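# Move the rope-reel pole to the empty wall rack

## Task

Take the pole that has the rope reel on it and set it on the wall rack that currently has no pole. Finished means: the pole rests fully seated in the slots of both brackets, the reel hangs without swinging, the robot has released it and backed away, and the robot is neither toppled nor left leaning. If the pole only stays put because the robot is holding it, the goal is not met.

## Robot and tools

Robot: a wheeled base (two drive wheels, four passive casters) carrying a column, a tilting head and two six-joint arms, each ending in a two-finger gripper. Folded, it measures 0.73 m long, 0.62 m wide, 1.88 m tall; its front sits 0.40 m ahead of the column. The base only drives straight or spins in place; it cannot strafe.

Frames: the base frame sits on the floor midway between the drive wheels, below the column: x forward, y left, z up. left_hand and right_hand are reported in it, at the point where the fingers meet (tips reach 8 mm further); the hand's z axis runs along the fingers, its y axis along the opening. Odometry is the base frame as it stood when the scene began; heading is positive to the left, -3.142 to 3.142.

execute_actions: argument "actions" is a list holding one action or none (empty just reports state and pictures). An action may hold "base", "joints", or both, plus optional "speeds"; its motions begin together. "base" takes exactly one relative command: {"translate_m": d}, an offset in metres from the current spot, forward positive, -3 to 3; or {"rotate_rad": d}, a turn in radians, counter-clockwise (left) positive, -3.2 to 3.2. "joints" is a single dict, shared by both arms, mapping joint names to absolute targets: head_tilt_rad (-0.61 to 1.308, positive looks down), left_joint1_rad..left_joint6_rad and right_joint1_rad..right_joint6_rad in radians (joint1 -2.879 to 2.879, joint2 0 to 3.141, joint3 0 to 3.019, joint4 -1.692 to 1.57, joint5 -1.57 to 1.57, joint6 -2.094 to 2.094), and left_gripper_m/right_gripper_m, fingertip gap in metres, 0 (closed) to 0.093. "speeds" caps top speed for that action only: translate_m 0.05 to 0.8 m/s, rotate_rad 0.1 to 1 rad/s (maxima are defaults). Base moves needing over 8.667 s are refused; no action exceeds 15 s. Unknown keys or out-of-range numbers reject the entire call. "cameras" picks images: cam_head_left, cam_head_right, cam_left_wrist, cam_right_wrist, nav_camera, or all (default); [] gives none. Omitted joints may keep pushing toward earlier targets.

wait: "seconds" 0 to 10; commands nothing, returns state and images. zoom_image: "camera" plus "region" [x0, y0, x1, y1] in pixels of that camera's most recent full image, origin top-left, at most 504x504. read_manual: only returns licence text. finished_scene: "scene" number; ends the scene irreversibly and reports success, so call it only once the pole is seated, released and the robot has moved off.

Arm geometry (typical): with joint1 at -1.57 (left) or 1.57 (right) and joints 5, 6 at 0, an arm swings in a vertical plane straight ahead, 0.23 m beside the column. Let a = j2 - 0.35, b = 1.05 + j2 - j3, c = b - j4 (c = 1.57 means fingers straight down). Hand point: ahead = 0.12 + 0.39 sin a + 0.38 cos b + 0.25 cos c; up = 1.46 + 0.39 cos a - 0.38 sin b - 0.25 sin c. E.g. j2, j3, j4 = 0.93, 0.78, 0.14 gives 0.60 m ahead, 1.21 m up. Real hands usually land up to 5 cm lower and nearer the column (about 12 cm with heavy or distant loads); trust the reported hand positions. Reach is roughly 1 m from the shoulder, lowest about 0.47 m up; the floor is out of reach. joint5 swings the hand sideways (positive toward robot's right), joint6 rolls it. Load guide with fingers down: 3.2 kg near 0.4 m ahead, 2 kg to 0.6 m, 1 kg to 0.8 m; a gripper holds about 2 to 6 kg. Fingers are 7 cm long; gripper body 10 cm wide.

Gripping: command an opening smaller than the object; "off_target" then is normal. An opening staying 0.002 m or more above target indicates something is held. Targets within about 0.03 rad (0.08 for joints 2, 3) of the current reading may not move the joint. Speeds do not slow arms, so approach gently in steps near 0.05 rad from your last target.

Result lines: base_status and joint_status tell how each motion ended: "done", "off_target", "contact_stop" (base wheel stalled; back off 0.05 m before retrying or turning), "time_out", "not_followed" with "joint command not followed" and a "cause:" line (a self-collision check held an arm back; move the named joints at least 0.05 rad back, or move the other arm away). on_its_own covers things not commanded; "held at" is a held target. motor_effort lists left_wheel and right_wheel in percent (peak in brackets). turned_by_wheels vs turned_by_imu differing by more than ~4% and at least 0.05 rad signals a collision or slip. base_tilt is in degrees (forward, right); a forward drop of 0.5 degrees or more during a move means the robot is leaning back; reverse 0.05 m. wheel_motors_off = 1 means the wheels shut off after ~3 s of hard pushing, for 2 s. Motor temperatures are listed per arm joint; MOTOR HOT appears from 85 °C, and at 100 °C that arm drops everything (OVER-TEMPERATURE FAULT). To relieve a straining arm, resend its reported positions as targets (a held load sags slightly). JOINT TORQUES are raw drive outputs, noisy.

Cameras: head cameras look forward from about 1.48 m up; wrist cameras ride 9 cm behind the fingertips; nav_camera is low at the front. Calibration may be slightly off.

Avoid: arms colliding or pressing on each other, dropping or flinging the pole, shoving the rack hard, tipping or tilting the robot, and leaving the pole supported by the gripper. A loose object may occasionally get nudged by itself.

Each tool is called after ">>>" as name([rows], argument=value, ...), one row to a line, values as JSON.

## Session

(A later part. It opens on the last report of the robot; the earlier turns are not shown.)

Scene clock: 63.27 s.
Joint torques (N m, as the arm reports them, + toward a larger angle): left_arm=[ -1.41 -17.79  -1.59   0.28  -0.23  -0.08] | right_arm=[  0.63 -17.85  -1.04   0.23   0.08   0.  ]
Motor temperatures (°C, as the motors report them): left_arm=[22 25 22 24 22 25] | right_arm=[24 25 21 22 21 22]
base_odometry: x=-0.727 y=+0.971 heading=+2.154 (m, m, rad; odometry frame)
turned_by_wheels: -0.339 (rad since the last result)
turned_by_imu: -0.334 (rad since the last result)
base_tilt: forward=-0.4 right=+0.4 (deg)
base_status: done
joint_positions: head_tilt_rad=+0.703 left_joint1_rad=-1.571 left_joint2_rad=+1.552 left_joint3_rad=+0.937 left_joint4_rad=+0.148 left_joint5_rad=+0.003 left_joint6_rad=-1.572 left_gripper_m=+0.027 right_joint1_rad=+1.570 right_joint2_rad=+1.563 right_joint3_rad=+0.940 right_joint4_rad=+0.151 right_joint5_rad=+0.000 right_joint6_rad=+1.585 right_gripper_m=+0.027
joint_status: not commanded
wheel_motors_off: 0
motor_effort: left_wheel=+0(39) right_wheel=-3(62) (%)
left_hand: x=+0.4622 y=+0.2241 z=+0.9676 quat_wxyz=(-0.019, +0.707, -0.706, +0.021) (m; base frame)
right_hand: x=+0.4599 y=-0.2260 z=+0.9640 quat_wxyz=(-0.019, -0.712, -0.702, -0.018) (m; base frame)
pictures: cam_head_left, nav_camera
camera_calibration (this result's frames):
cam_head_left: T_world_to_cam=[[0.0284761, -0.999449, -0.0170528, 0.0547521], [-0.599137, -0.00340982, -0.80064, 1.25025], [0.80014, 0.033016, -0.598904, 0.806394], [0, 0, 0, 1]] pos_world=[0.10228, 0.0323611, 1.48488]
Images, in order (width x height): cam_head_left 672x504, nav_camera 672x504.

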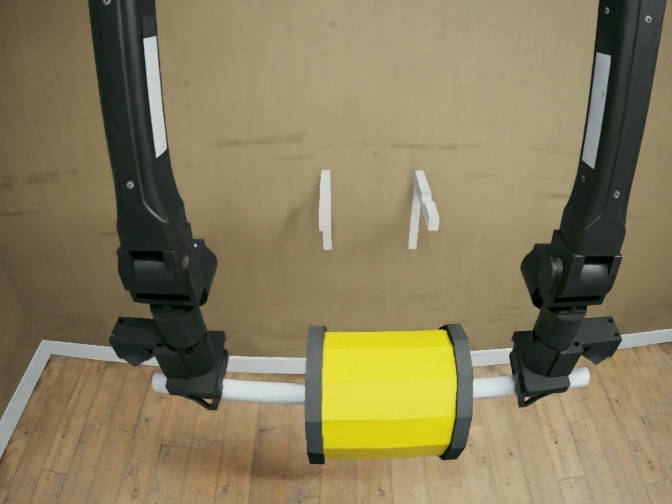

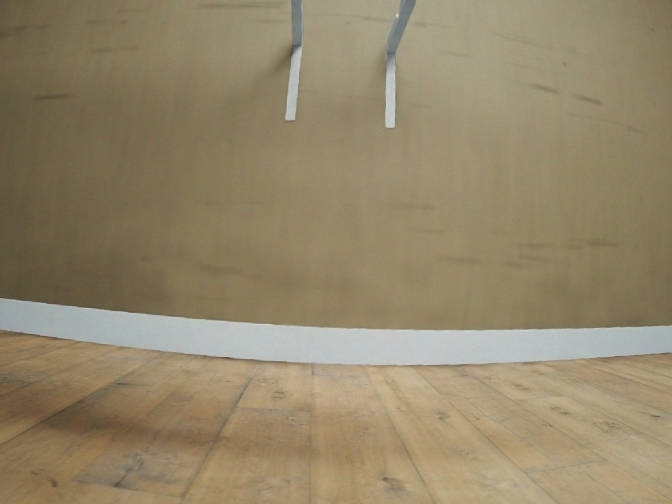

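>>> execute_actions([
  {"base":{"translate_m":0.62},"speeds":{"translate_m":0.3},"joints":{"head_tilt_rad":1.05,"left_joint1_rad":-1.61,"right_joint1_rad":1.53}},
], cameras=["cam_head_left","cam_head_right"])

Scene clock: 72.77 s.
Joint torques (N m, as the arm reports them, + toward a larger angle): left_arm=[ -1.55 -17.91  -2.06   0.2    0.13  -0.05] | right_arm=[  0.72 -17.75  -0.49   0.15   0.41   0.03]
Motor temperatures (°C, as the motors report them): left_arm=[22 25 22 24 22 25] | right_arm=[24 25 21 22 22 22]
base_odometry: x=-1.069 y=+1.489 heading=+2.153 (m, m, rad; odometry frame)
turned_by_wheels: -0.001 (rad since the last result)
turned_by_imu: -0.001 (rad since the last result)
base_tilt: forward=-0.3 right=+0.3 (deg)
base_status: done
joint_positions: head_tilt_rad=+1.050 left_joint1_rad=-1.605 left_joint2_rad=+1.552 left_joint3_rad=+0.942 left_joint4_rad=+0.148 left_joint5_rad=-0.007 left_joint6_rad=-1.576 left_gripper_m=+0.027 right_joint1_rad=+1.536 right_joint2_rad=+1.562 right_joint3_rad=+0.934 right_joint4_rad=+0.151 right_joint5_rad=-0.008 right_joint6_rad=+1.582 right_gripper_m=+0.027
joint_status: all done
wheel_motors_off: 0
motor_effort: left_wheel=-1(56) right_wheel=+2(71) (%)
left_hand: x=+0.4651 y=+0.2048 z=+0.9678 quat_wxyz=(-0.013, +0.703, -0.710, +0.030) (m; base frame)
right_hand: x=+0.4563 y=-0.2455 z=+0.9648 quat_wxyz=(-0.025, -0.717, -0.697, -0.009) (m; base frame)
pictures: cam_head_left, cam_head_right
camera_calibration (this result's frames):
cam_head_left: T_world_to_cam=[[0.0209903, -0.999449, -0.0257118, 0.0684612], [-0.835478, -0.00340982, -0.549514, 0.875329], [0.549123, 0.033016, -0.835089, 1.18267], [0, 0, 0, 1]] pos_world=[0.0804491, 0.0323611, 1.4704]
cam_head_right: T_world_to_cam=[[0.00540461, -0.999746, -0.02188, 0.00271911], [-0.8287, 0.00776807, -0.559639, 0.890956], [0.559667, 0.0211566, -0.828448, 1.17054], [0, 0, 0, 1]] pos_world=[0.0832089, -0.0289673, 1.4684]
Images, in order (width x height): cam_head_left 672x504, cam_head_right 672x504.

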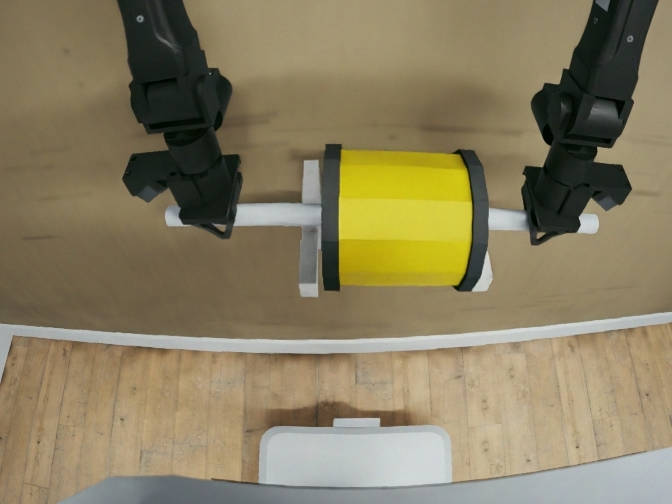

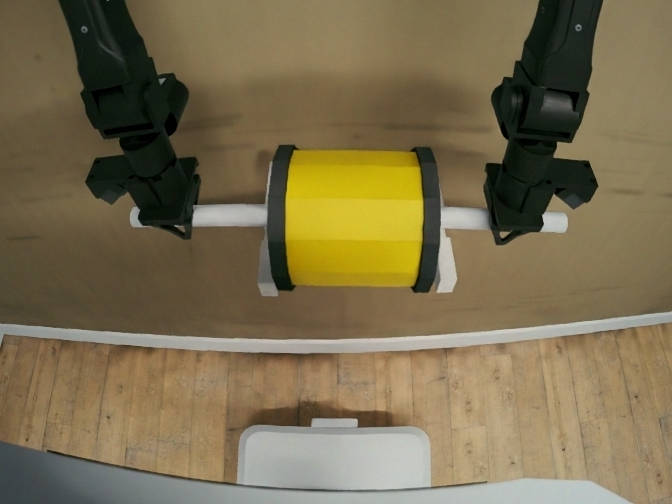

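>>> execute_actions([
  {"base":{"rotate_rad":0.015},"speeds":{"rotate_rad":0.2}},
], cameras=[])

>>> execute_actions([
  {"base":{"translate_m":0.056},"speeds":{"translate_m":0.1},"joints":{"left_joint2_rad":1.69,"left_joint3_rad":1.045,"right_joint2_rad":1.7,"right_joint3_rad":1.06,"left_joint5_rad":-0.03,"right_joint5_rad":-0.03,"left_joint6_rad":-1.59,"right_joint6_rad":1.565}},
], cameras=["cam_head_left","cam_head_right"])

Scene clock: 77.33 s.
Joint torques (N m, as the arm reports them, + toward a larger angle): left_arm=[ -1.88 -17.84  -1.93   0.28   0.15  -0.02] | right_arm=[  0.31 -17.02  -0.65   0.25   0.39   0.03]
Motor temperatures (°C, as the motors report them): left_arm=[22 25 22 24 22 25] | right_arm=[24 25 21 22 22 22]
base_odometry: x=-1.069 y=+1.489 heading=+2.167 (m, m, rad; odometry frame)
turned_by_wheels: +0.014 (rad since the last result)
turned_by_imu: +0.015 (rad since the last result)
base_tilt: forward=-0.4 right=+0.4 (deg)
base_status: done
joint_positions: head_tilt_rad=+1.050 left_joint1_rad=-1.603 left_joint2_rad=+1.552 left_joint3_rad=+0.942 left_joint4_rad=+0.148 left_joint5_rad=-0.007 left_joint6_rad=-1.576 left_gripper_m=+0.027 right_joint1_rad=+1.538 right_joint2_rad=+1.562 right_joint3_rad=+0.934 right_joint4_rad=+0.151 right_joint5_rad=-0.007 right_joint6_rad=+1.582 right_gripper_m=+0.027
joint_status: not commanded
wheel_motors_off: 0
motor_effort: left_wheel=-2(38) right_wheel=+0(46) (%)
left_hand: x=+0.4651 y=+0.2059 z=+0.9677 quat_wxyz=(-0.014, +0.703, -0.710, +0.029) (m; base frame)
right_hand: x=+0.4563 y=-0.2444 z=+0.9647 quat_wxyz=(-0.024, -0.716, -0.697, -0.009) (m; base frame)
pictures: none
No camera images: the call's "cameras" was empty. Leave "cameras" out to get every camera's image.

Scene clock: 78.80 s.
Joint torques (N m, as the arm reports them, + toward a larger angle): left_arm=[ -1.78 -17.05  -2.43   0.08  -0.35  -0.12] | right_arm=[  0.36 -16.99  -1.35   0.27  -0.07  -0.09]
Motor temperatures (°C, as the motors report them): left_arm=[22 25 22 24 22 25] | right_arm=[24 25 21 22 22 22]
base_odometry: x=-1.100 y=+1.535 heading=+2.169 (m, m, rad; odometry frame)
turned_by_wheels: +0.002 (rad since the last result)
turned_by_imu: +0.002 (rad since the last result)
base_tilt: forward=-0.4 right=+0.3 (deg)
base_status: done
joint_positions: head_tilt_rad=+1.050 left_joint1_rad=-1.604 left_joint2_rad=+1.718 left_joint3_rad=+1.055 left_joint4_rad=+0.153 left_joint5_rad=-0.024 left_joint6_rad=-1.589 left_gripper_m=+0.027 right_joint1_rad=+1.536 right_joint2_rad=+1.738 right_joint3_rad=+1.069 right_joint4_rad=+0.150 right_joint5_rad=-0.027 right_joint6_rad=+1.569 right_gripper_m=+0.027
joint_status: all done
wheel_motors_off: 0
motor_effort: left_wheel=+1(52) right_wheel=-2(53) (%)
left_hand: x=+0.4512 y=+0.2070 z=+0.9083 quat_wxyz=(-0.003, +0.708, -0.706, +0.007) (m; base frame)
right_hand: x=+0.4476 y=-0.2438 z=+0.9010 quat_wxyz=(-0.002, -0.712, -0.702, +0.000) (m; base frame)
pictures: cam_head_left, cam_head_right
camera_calibration (this result's frames):
cam_head_left: T_world_to_cam=[[0.0209771, -0.999449, -0.0257225, 0.0684784], [-0.835759, -0.00340982, -0.549086, 0.874685], [0.548696, 0.033016, -0.83537, 1.18312], [0, 0, 0, 1]] pos_world=[0.0804135, 0.0323611, 1.47039]
cam_head_right: T_world_to_cam=[[0.00539342, -0.999746, -0.0218828, 0.00272392], [-0.828986, 0.00776807, -0.559215, 0.890318], [0.559243, 0.0211566, -0.828734, 1.171], [0, 0, 0, 1]] pos_world=[0.0831723, -0.0289673, 1.46839]
Images, in order (width x height): cam_head_left 672x504, cam_head_right 672x504.

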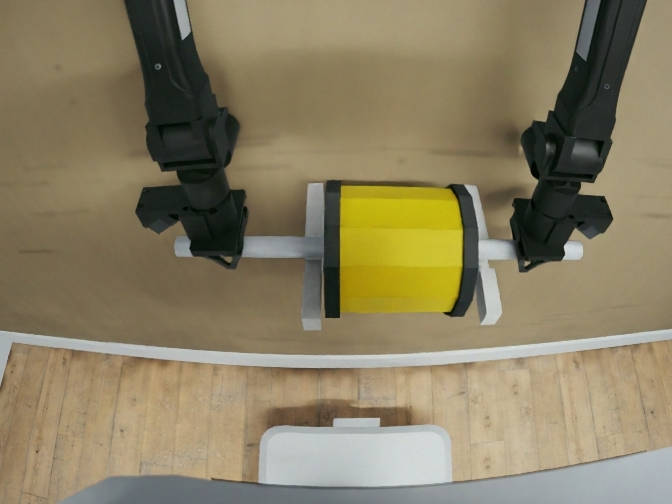

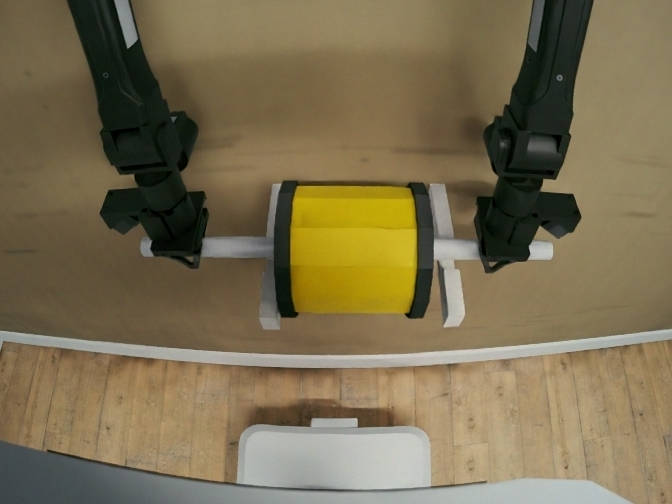

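>>> execute_actions([
  {"joints":{"left_joint2_rad":1.76,"left_joint3_rad":1.105,"right_joint2_rad":1.76,"right_joint3_rad":1.125}},
], cameras=[])

>>> execute_actions([
  {"joints":{"left_joint2_rad":1.83,"left_joint3_rad":1.165,"right_joint2_rad":1.83,"right_joint3_rad":1.185}},
], cameras=["cam_head_left","cam_head_right"])

Scene clock: 82.13 s.
Joint torques (N m, as the arm reports them, + toward a larger angle): left_arm=[ -2.06 -16.53  -2.75   0.09  -0.36  -0.08] | right_arm=[  0.3  -17.34  -1.22   0.1   -0.08  -0.07]
Motor temperatures (°C, as the motors report them): left_arm=[22 25 22 24 22 25] | right_arm=[24 25 21 22 22 22]
base_odometry: x=-1.100 y=+1.535 heading=+2.169 (m, m, rad; odometry frame)
turned_by_wheels: +0.000 (rad since the last result)
turned_by_imu: +0.001 (rad since the last result)
base_tilt: forward=-0.4 right=+0.4 (deg)
base_status: not commanded
joint_positions: head_tilt_rad=+1.050 left_joint1_rad=-1.604 left_joint2_rad=+1.774 left_joint3_rad=+1.119 left_joint4_rad=+0.153 left_joint5_rad=-0.024 left_joint6_rad=-1.592 left_gripper_m=+0.027 right_joint1_rad=+1.536 right_joint2_rad=+1.790 right_joint3_rad=+1.133 right_joint4_rad=+0.150 right_joint5_rad=-0.026 right_joint6_rad=+1.565 right_gripper_m=+0.027
joint_status: all done
wheel_motors_off: 0
motor_effort: left_wheel=+2(2) right_wheel=-3(3) (%)
left_hand: x=+0.4598 y=+0.2063 z=+0.8868 quat_wxyz=(-0.006, +0.709, -0.705, +0.009) (m; base frame)
right_hand: x=+0.4582 y=-0.2446 z=+0.8807 quat_wxyz=(-0.007, -0.711, -0.703, -0.004) (m; base frame)
pictures: none
No camera images: the call's "cameras" was empty. Leave "cameras" out to get every camera's image.

Scene clock: 82.87 s.
Joint torques (N m, as the arm reports them, + toward a larger angle): left_arm=[ -1.78 -16.71  -2.3    0.04  -0.33   0.02] | right_arm=[  0.25 -16.8   -1.06   0.27  -0.13   0.03]
Motor temperatures (°C, as the motors report them): left_arm=[22 25 22 24 22 25] | right_arm=[24 25 21 22 22 22]
base_odometry: x=-1.100 y=+1.535 heading=+2.169 (m, m, rad; odometry frame)
turned_by_wheels: +0.000 (rad since the last result)
turned_by_imu: +0.000 (rad since the last result)
base_tilt: forward=-0.4 right=+0.4 (deg)
base_status: not commanded
joint_positions: head_tilt_rad=+1.050 left_joint1_rad=-1.604 left_joint2_rad=+1.848 left_joint3_rad=+1.172 left_joint4_rad=+0.150 left_joint5_rad=-0.024 left_joint6_rad=-1.603 left_gripper_m=+0.027 right_joint1_rad=+1.536 right_joint2_rad=+1.859 right_joint3_rad=+1.188 right_joint4_rad=+0.148 right_joint5_rad=-0.025 right_joint6_rad=+1.555 right_gripper_m=+0.026
joint_status: all done
wheel_motors_off: 0
motor_effort: left_wheel=+2(4) right_wheel=-3(4) (%)
left_hand: x=+0.4493 y=+0.2055 z=+0.8596 quat_wxyz=(+0.002, +0.712, -0.702, +0.001) (m; base frame)
right_hand: x=+0.4523 y=-0.2455 z=+0.8552 quat_wxyz=(-0.002, -0.708, -0.707, +0.001) (m; base frame)
pictures: cam_head_left, cam_head_right
camera_calibration (this result's frames):
cam_head_left: T_world_to_cam=[[0.0209771, -0.999449, -0.0257225, 0.0684784], [-0.835759, -0.00340982, -0.549087, 0.874685], [0.548696, 0.033016, -0.83537, 1.18312], [0, 0, 0, 1]] pos_world=[0.0804135, 0.0323611, 1.47039]
cam_head_right: T_world_to_cam=[[0.00539343, -0.999746, -0.0218828, 0.00272392], [-0.828986, 0.00776807, -0.559215, 0.890318], [0.559243, 0.0211566, -0.828734, 1.171], [0, 0, 0, 1]] pos_world=[0.0831723, -0.0289673, 1.46839]
Images, in order (width x height): cam_head_left 672x504, cam_head_right 672x504.

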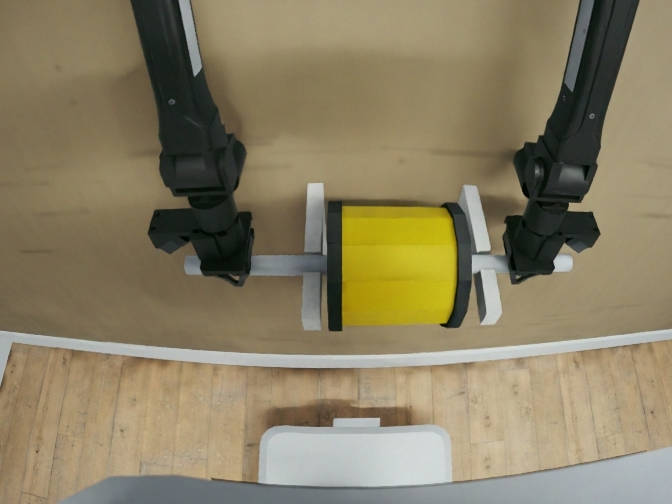

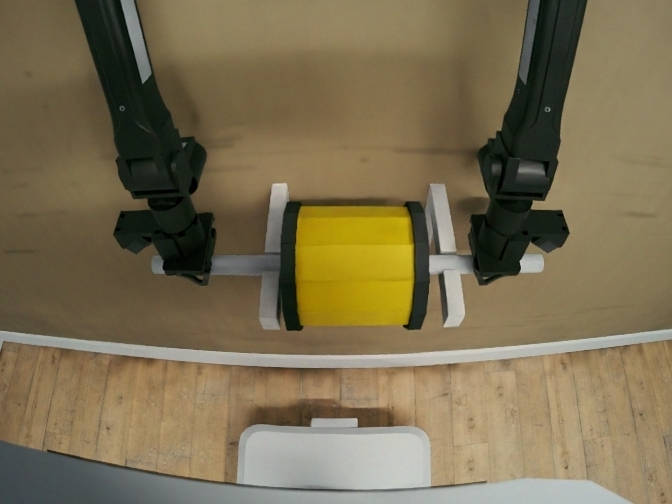

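>>> execute_actions([
  {"joints":{"left_gripper_m":0.09,"right_gripper_m":0.09}},
], cameras=[])

>>> execute_actions([
  {"joints":{"left_joint2_rad":1.62,"left_joint3_rad":1.0,"right_joint2_rad":1.62,"right_joint3_rad":1.0}},
], cameras=["cam_left_wrist","cam_right_wrist"])

>>> execute_actions([
  {"base":{"translate_m":-0.7},"joints":{"head_tilt_rad":0.7}},
], cameras=["cam_head_left"])

Scene clock: 86.80 s.
Joint torques (N m, as the arm reports them, + toward a larger angle): left_arm=[ -1.98 -17.04  -2.32   0.09  -0.26  -0.03] | right_arm=[  0.13 -16.04  -0.74   0.28   0.     0.05]
Motor temperatures (°C, as the motors report them): left_arm=[22 25 22 24 22 25] | right_arm=[24 25 21 22 22 22]
base_odometry: x=-1.100 y=+1.535 heading=+2.169 (m, m, rad; odometry frame)
turned_by_wheels: +0.000 (rad since the last result)
turned_by_imu: +0.001 (rad since the last result)
base_tilt: forward=-0.3 right=+0.3 (deg)
base_status: not commanded
joint_positions: head_tilt_rad=+1.050 left_joint1_rad=-1.604 left_joint2_rad=+1.846 left_joint3_rad=+1.172 left_joint4_rad=+0.150 left_joint5_rad=-0.026 left_joint6_rad=-1.598 left_gripper_m=+0.090 right_joint1_rad=+1.536 right_joint2_rad=+1.846 right_joint3_rad=+1.188 right_joint4_rad=+0.148 right_joint5_rad=-0.028 right_joint6_rad=+1.555 right_gripper_m=+0.090
joint_status: all done
wheel_motors_off: 0
motor_effort: left_wheel=+3(4) right_wheel=-3(3) (%)
left_hand: x=+0.4502 y=+0.2058 z=+0.8602 quat_wxyz=(+0.001, +0.711, -0.703, +0.001) (m; base frame)
right_hand: x=+0.4592 y=-0.2450 z=+0.8593 quat_wxyz=(-0.005, -0.707, -0.707, -0.004) (m; base frame)
pictures: none
No camera images: the call's "cameras" was empty. Leave "cameras" out to get every camera's image.

Scene clock: 87.77 s.
Joint torques (N m, as the arm reports them, + toward a larger angle): left_arm=[ -1.79 -14.68  -1.24   0.13  -0.25  -0.02] | right_arm=[  0.43 -13.9   -0.38   0.47  -0.01   0.05]
Motor temperatures (°C, as the motors report them): left_arm=[22 25 22 24 22 25] | right_arm=[24 25 21 22 22 22]
base_odometry: x=-1.100 y=+1.535 heading=+2.169 (m, m, rad; odometry frame)
turned_by_wheels: +0.000 (rad since the last result)
turned_by_imu: +0.000 (rad since the last result)
base_tilt: forward=-0.4 right=+0.4 (deg)
base_status: not commanded
joint_positions: head_tilt_rad=+1.050 left_joint1_rad=-1.604 left_joint2_rad=+1.606 left_joint3_rad=+1.004 left_joint4_rad=+0.150 left_joint5_rad=-0.026 left_joint6_rad=-1.597 left_gripper_m=+0.090 right_joint1_rad=+1.536 right_joint2_rad=+1.609 right_joint3_rad=+1.004 right_joint4_rad=+0.148 right_joint5_rad=-0.028 right_joint6_rad=+1.555 right_gripper_m=+0.090
joint_status: all done
wheel_motors_off: 0
motor_effort: left_wheel=+3(3) right_wheel=-2(3) (%)
left_hand: x=+0.4781 y=+0.2079 z=+0.9481 quat_wxyz=(-0.024, +0.711, -0.703, +0.027) (m; base frame)
right_hand: x=+0.4755 y=-0.2426 z=+0.9470 quat_wxyz=(-0.024, -0.706, -0.707, -0.023) (m; base frame)
pictures: cam_left_wrist, cam_right_wrist
camera_calibration (this result's frames):
cam_left_wrist: T_world_to_cam=[[0.996978, 0.0302872, 0.0715347, -0.553832], [-0.0172356, -0.811668, 0.583865, -0.36987], [0.0757461, -0.583334, -0.808693, 0.977402], [0, 0, 0, 1]] pos_world=[0.471749, 0.286714, 1.04599]
cam_right_wrist: T_world_to_cam=[[-0.998894, 0.00774972, -0.046375, 0.517922], [-0.0208498, 0.811035, 0.584626, -0.343491], [0.0421425, 0.584946, -0.809977, 1.01216], [0, 0, 0, 1]] pos_world=[0.467533, -0.317487, 1.04465]
Images, in order (width x height): cam_left_wrist 672x504, cam_right_wrist 672x504.

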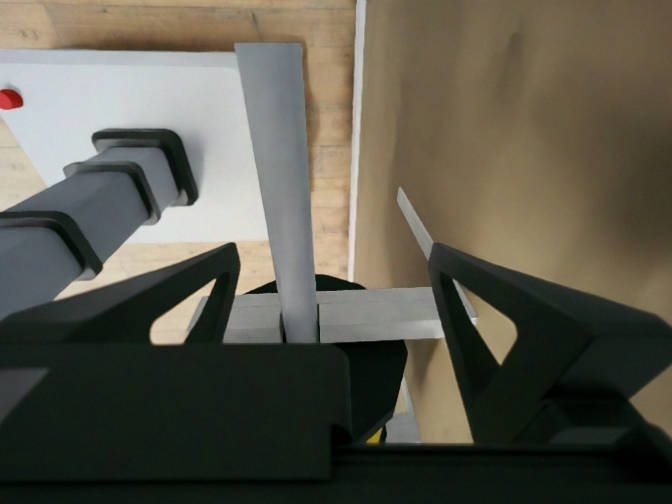

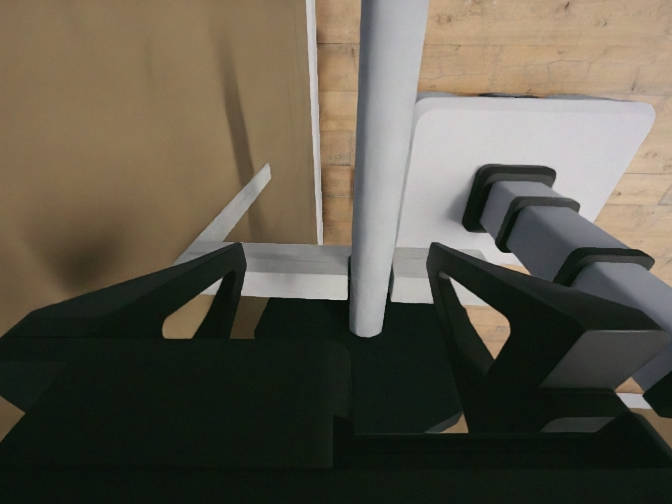

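Scene clock: 90.63 s.
Joint torques (N m, as the arm reports them, + toward a larger angle): left_arm=[ -2.03 -14.49  -0.82   0.15  -0.27  -0.04] | right_arm=[  0.35 -14.27  -0.05   0.45   0.     0.05]
Motor temperatures (°C, as the motors report them): left_arm=[22 25 22 24 22 25] | right_arm=[24 25 21 22 22 22]
base_odometry: x=-0.706 y=+0.957 heading=+2.170 (m, m, rad; odometry frame)
turned_by_wheels: +0.001 (rad since the last result)
turned_by_imu: +0.004 (rad since the last result)
base_tilt: forward=-0.4 right=+0.3 (deg)
base_status: done
joint_positions: head_tilt_rad=+0.716 left_joint1_rad=-1.604 left_joint2_rad=+1.611 left_joint3_rad=+0.998 left_joint4_rad=+0.150 left_joint5_rad=-0.026 left_joint6_rad=-1.597 left_gripper_m=+0.090 right_joint1_rad=+1.536 right_joint2_rad=+1.610 right_joint3_rad=+0.998 right_joint4_rad=+0.148 right_joint5_rad=-0.028 right_joint6_rad=+1.555 right_gripper_m=+0.090
joint_status: all done
wheel_motors_off: 0
motor_effort: left_wheel=+1(54) right_wheel=-1(72) (%)
left_hand: x=+0.4717 y=+0.2079 z=+0.9466 quat_wxyz=(-0.020, +0.711, -0.703, +0.023) (m; base frame)
right_hand: x=+0.4711 y=-0.2425 z=+0.9467 quat_wxyz=(-0.022, -0.707, -0.707, -0.020) (m; base frame)
pictures: cam_head_left
camera_calibration (this result's frames):
cam_head_left: T_world_to_cam=[[0.0282538, -0.999449, -0.0174186, 0.0553267], [-0.609413, -0.00340982, -0.792846, 1.23876], [0.792349, 0.033016, -0.609174, 0.8226], [0, 0, 0, 1]] pos_world=[0.101565, 0.0323611, 1.48421]
Images, in order (width x height): cam_head_left 672x504.

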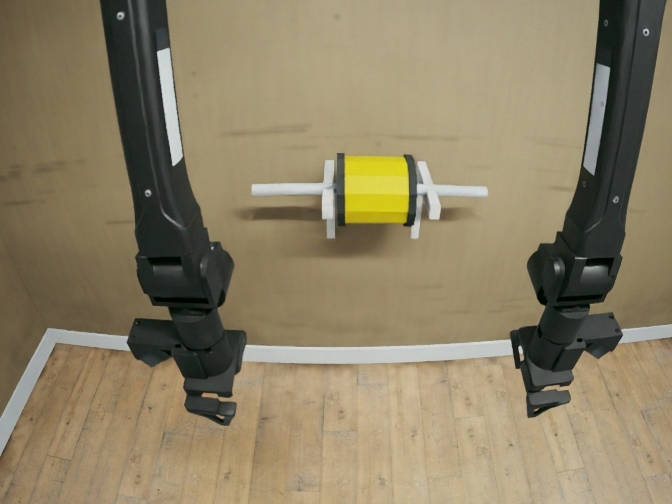

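>>> finished_scene(scene=2)

The scene is finished: the task was done.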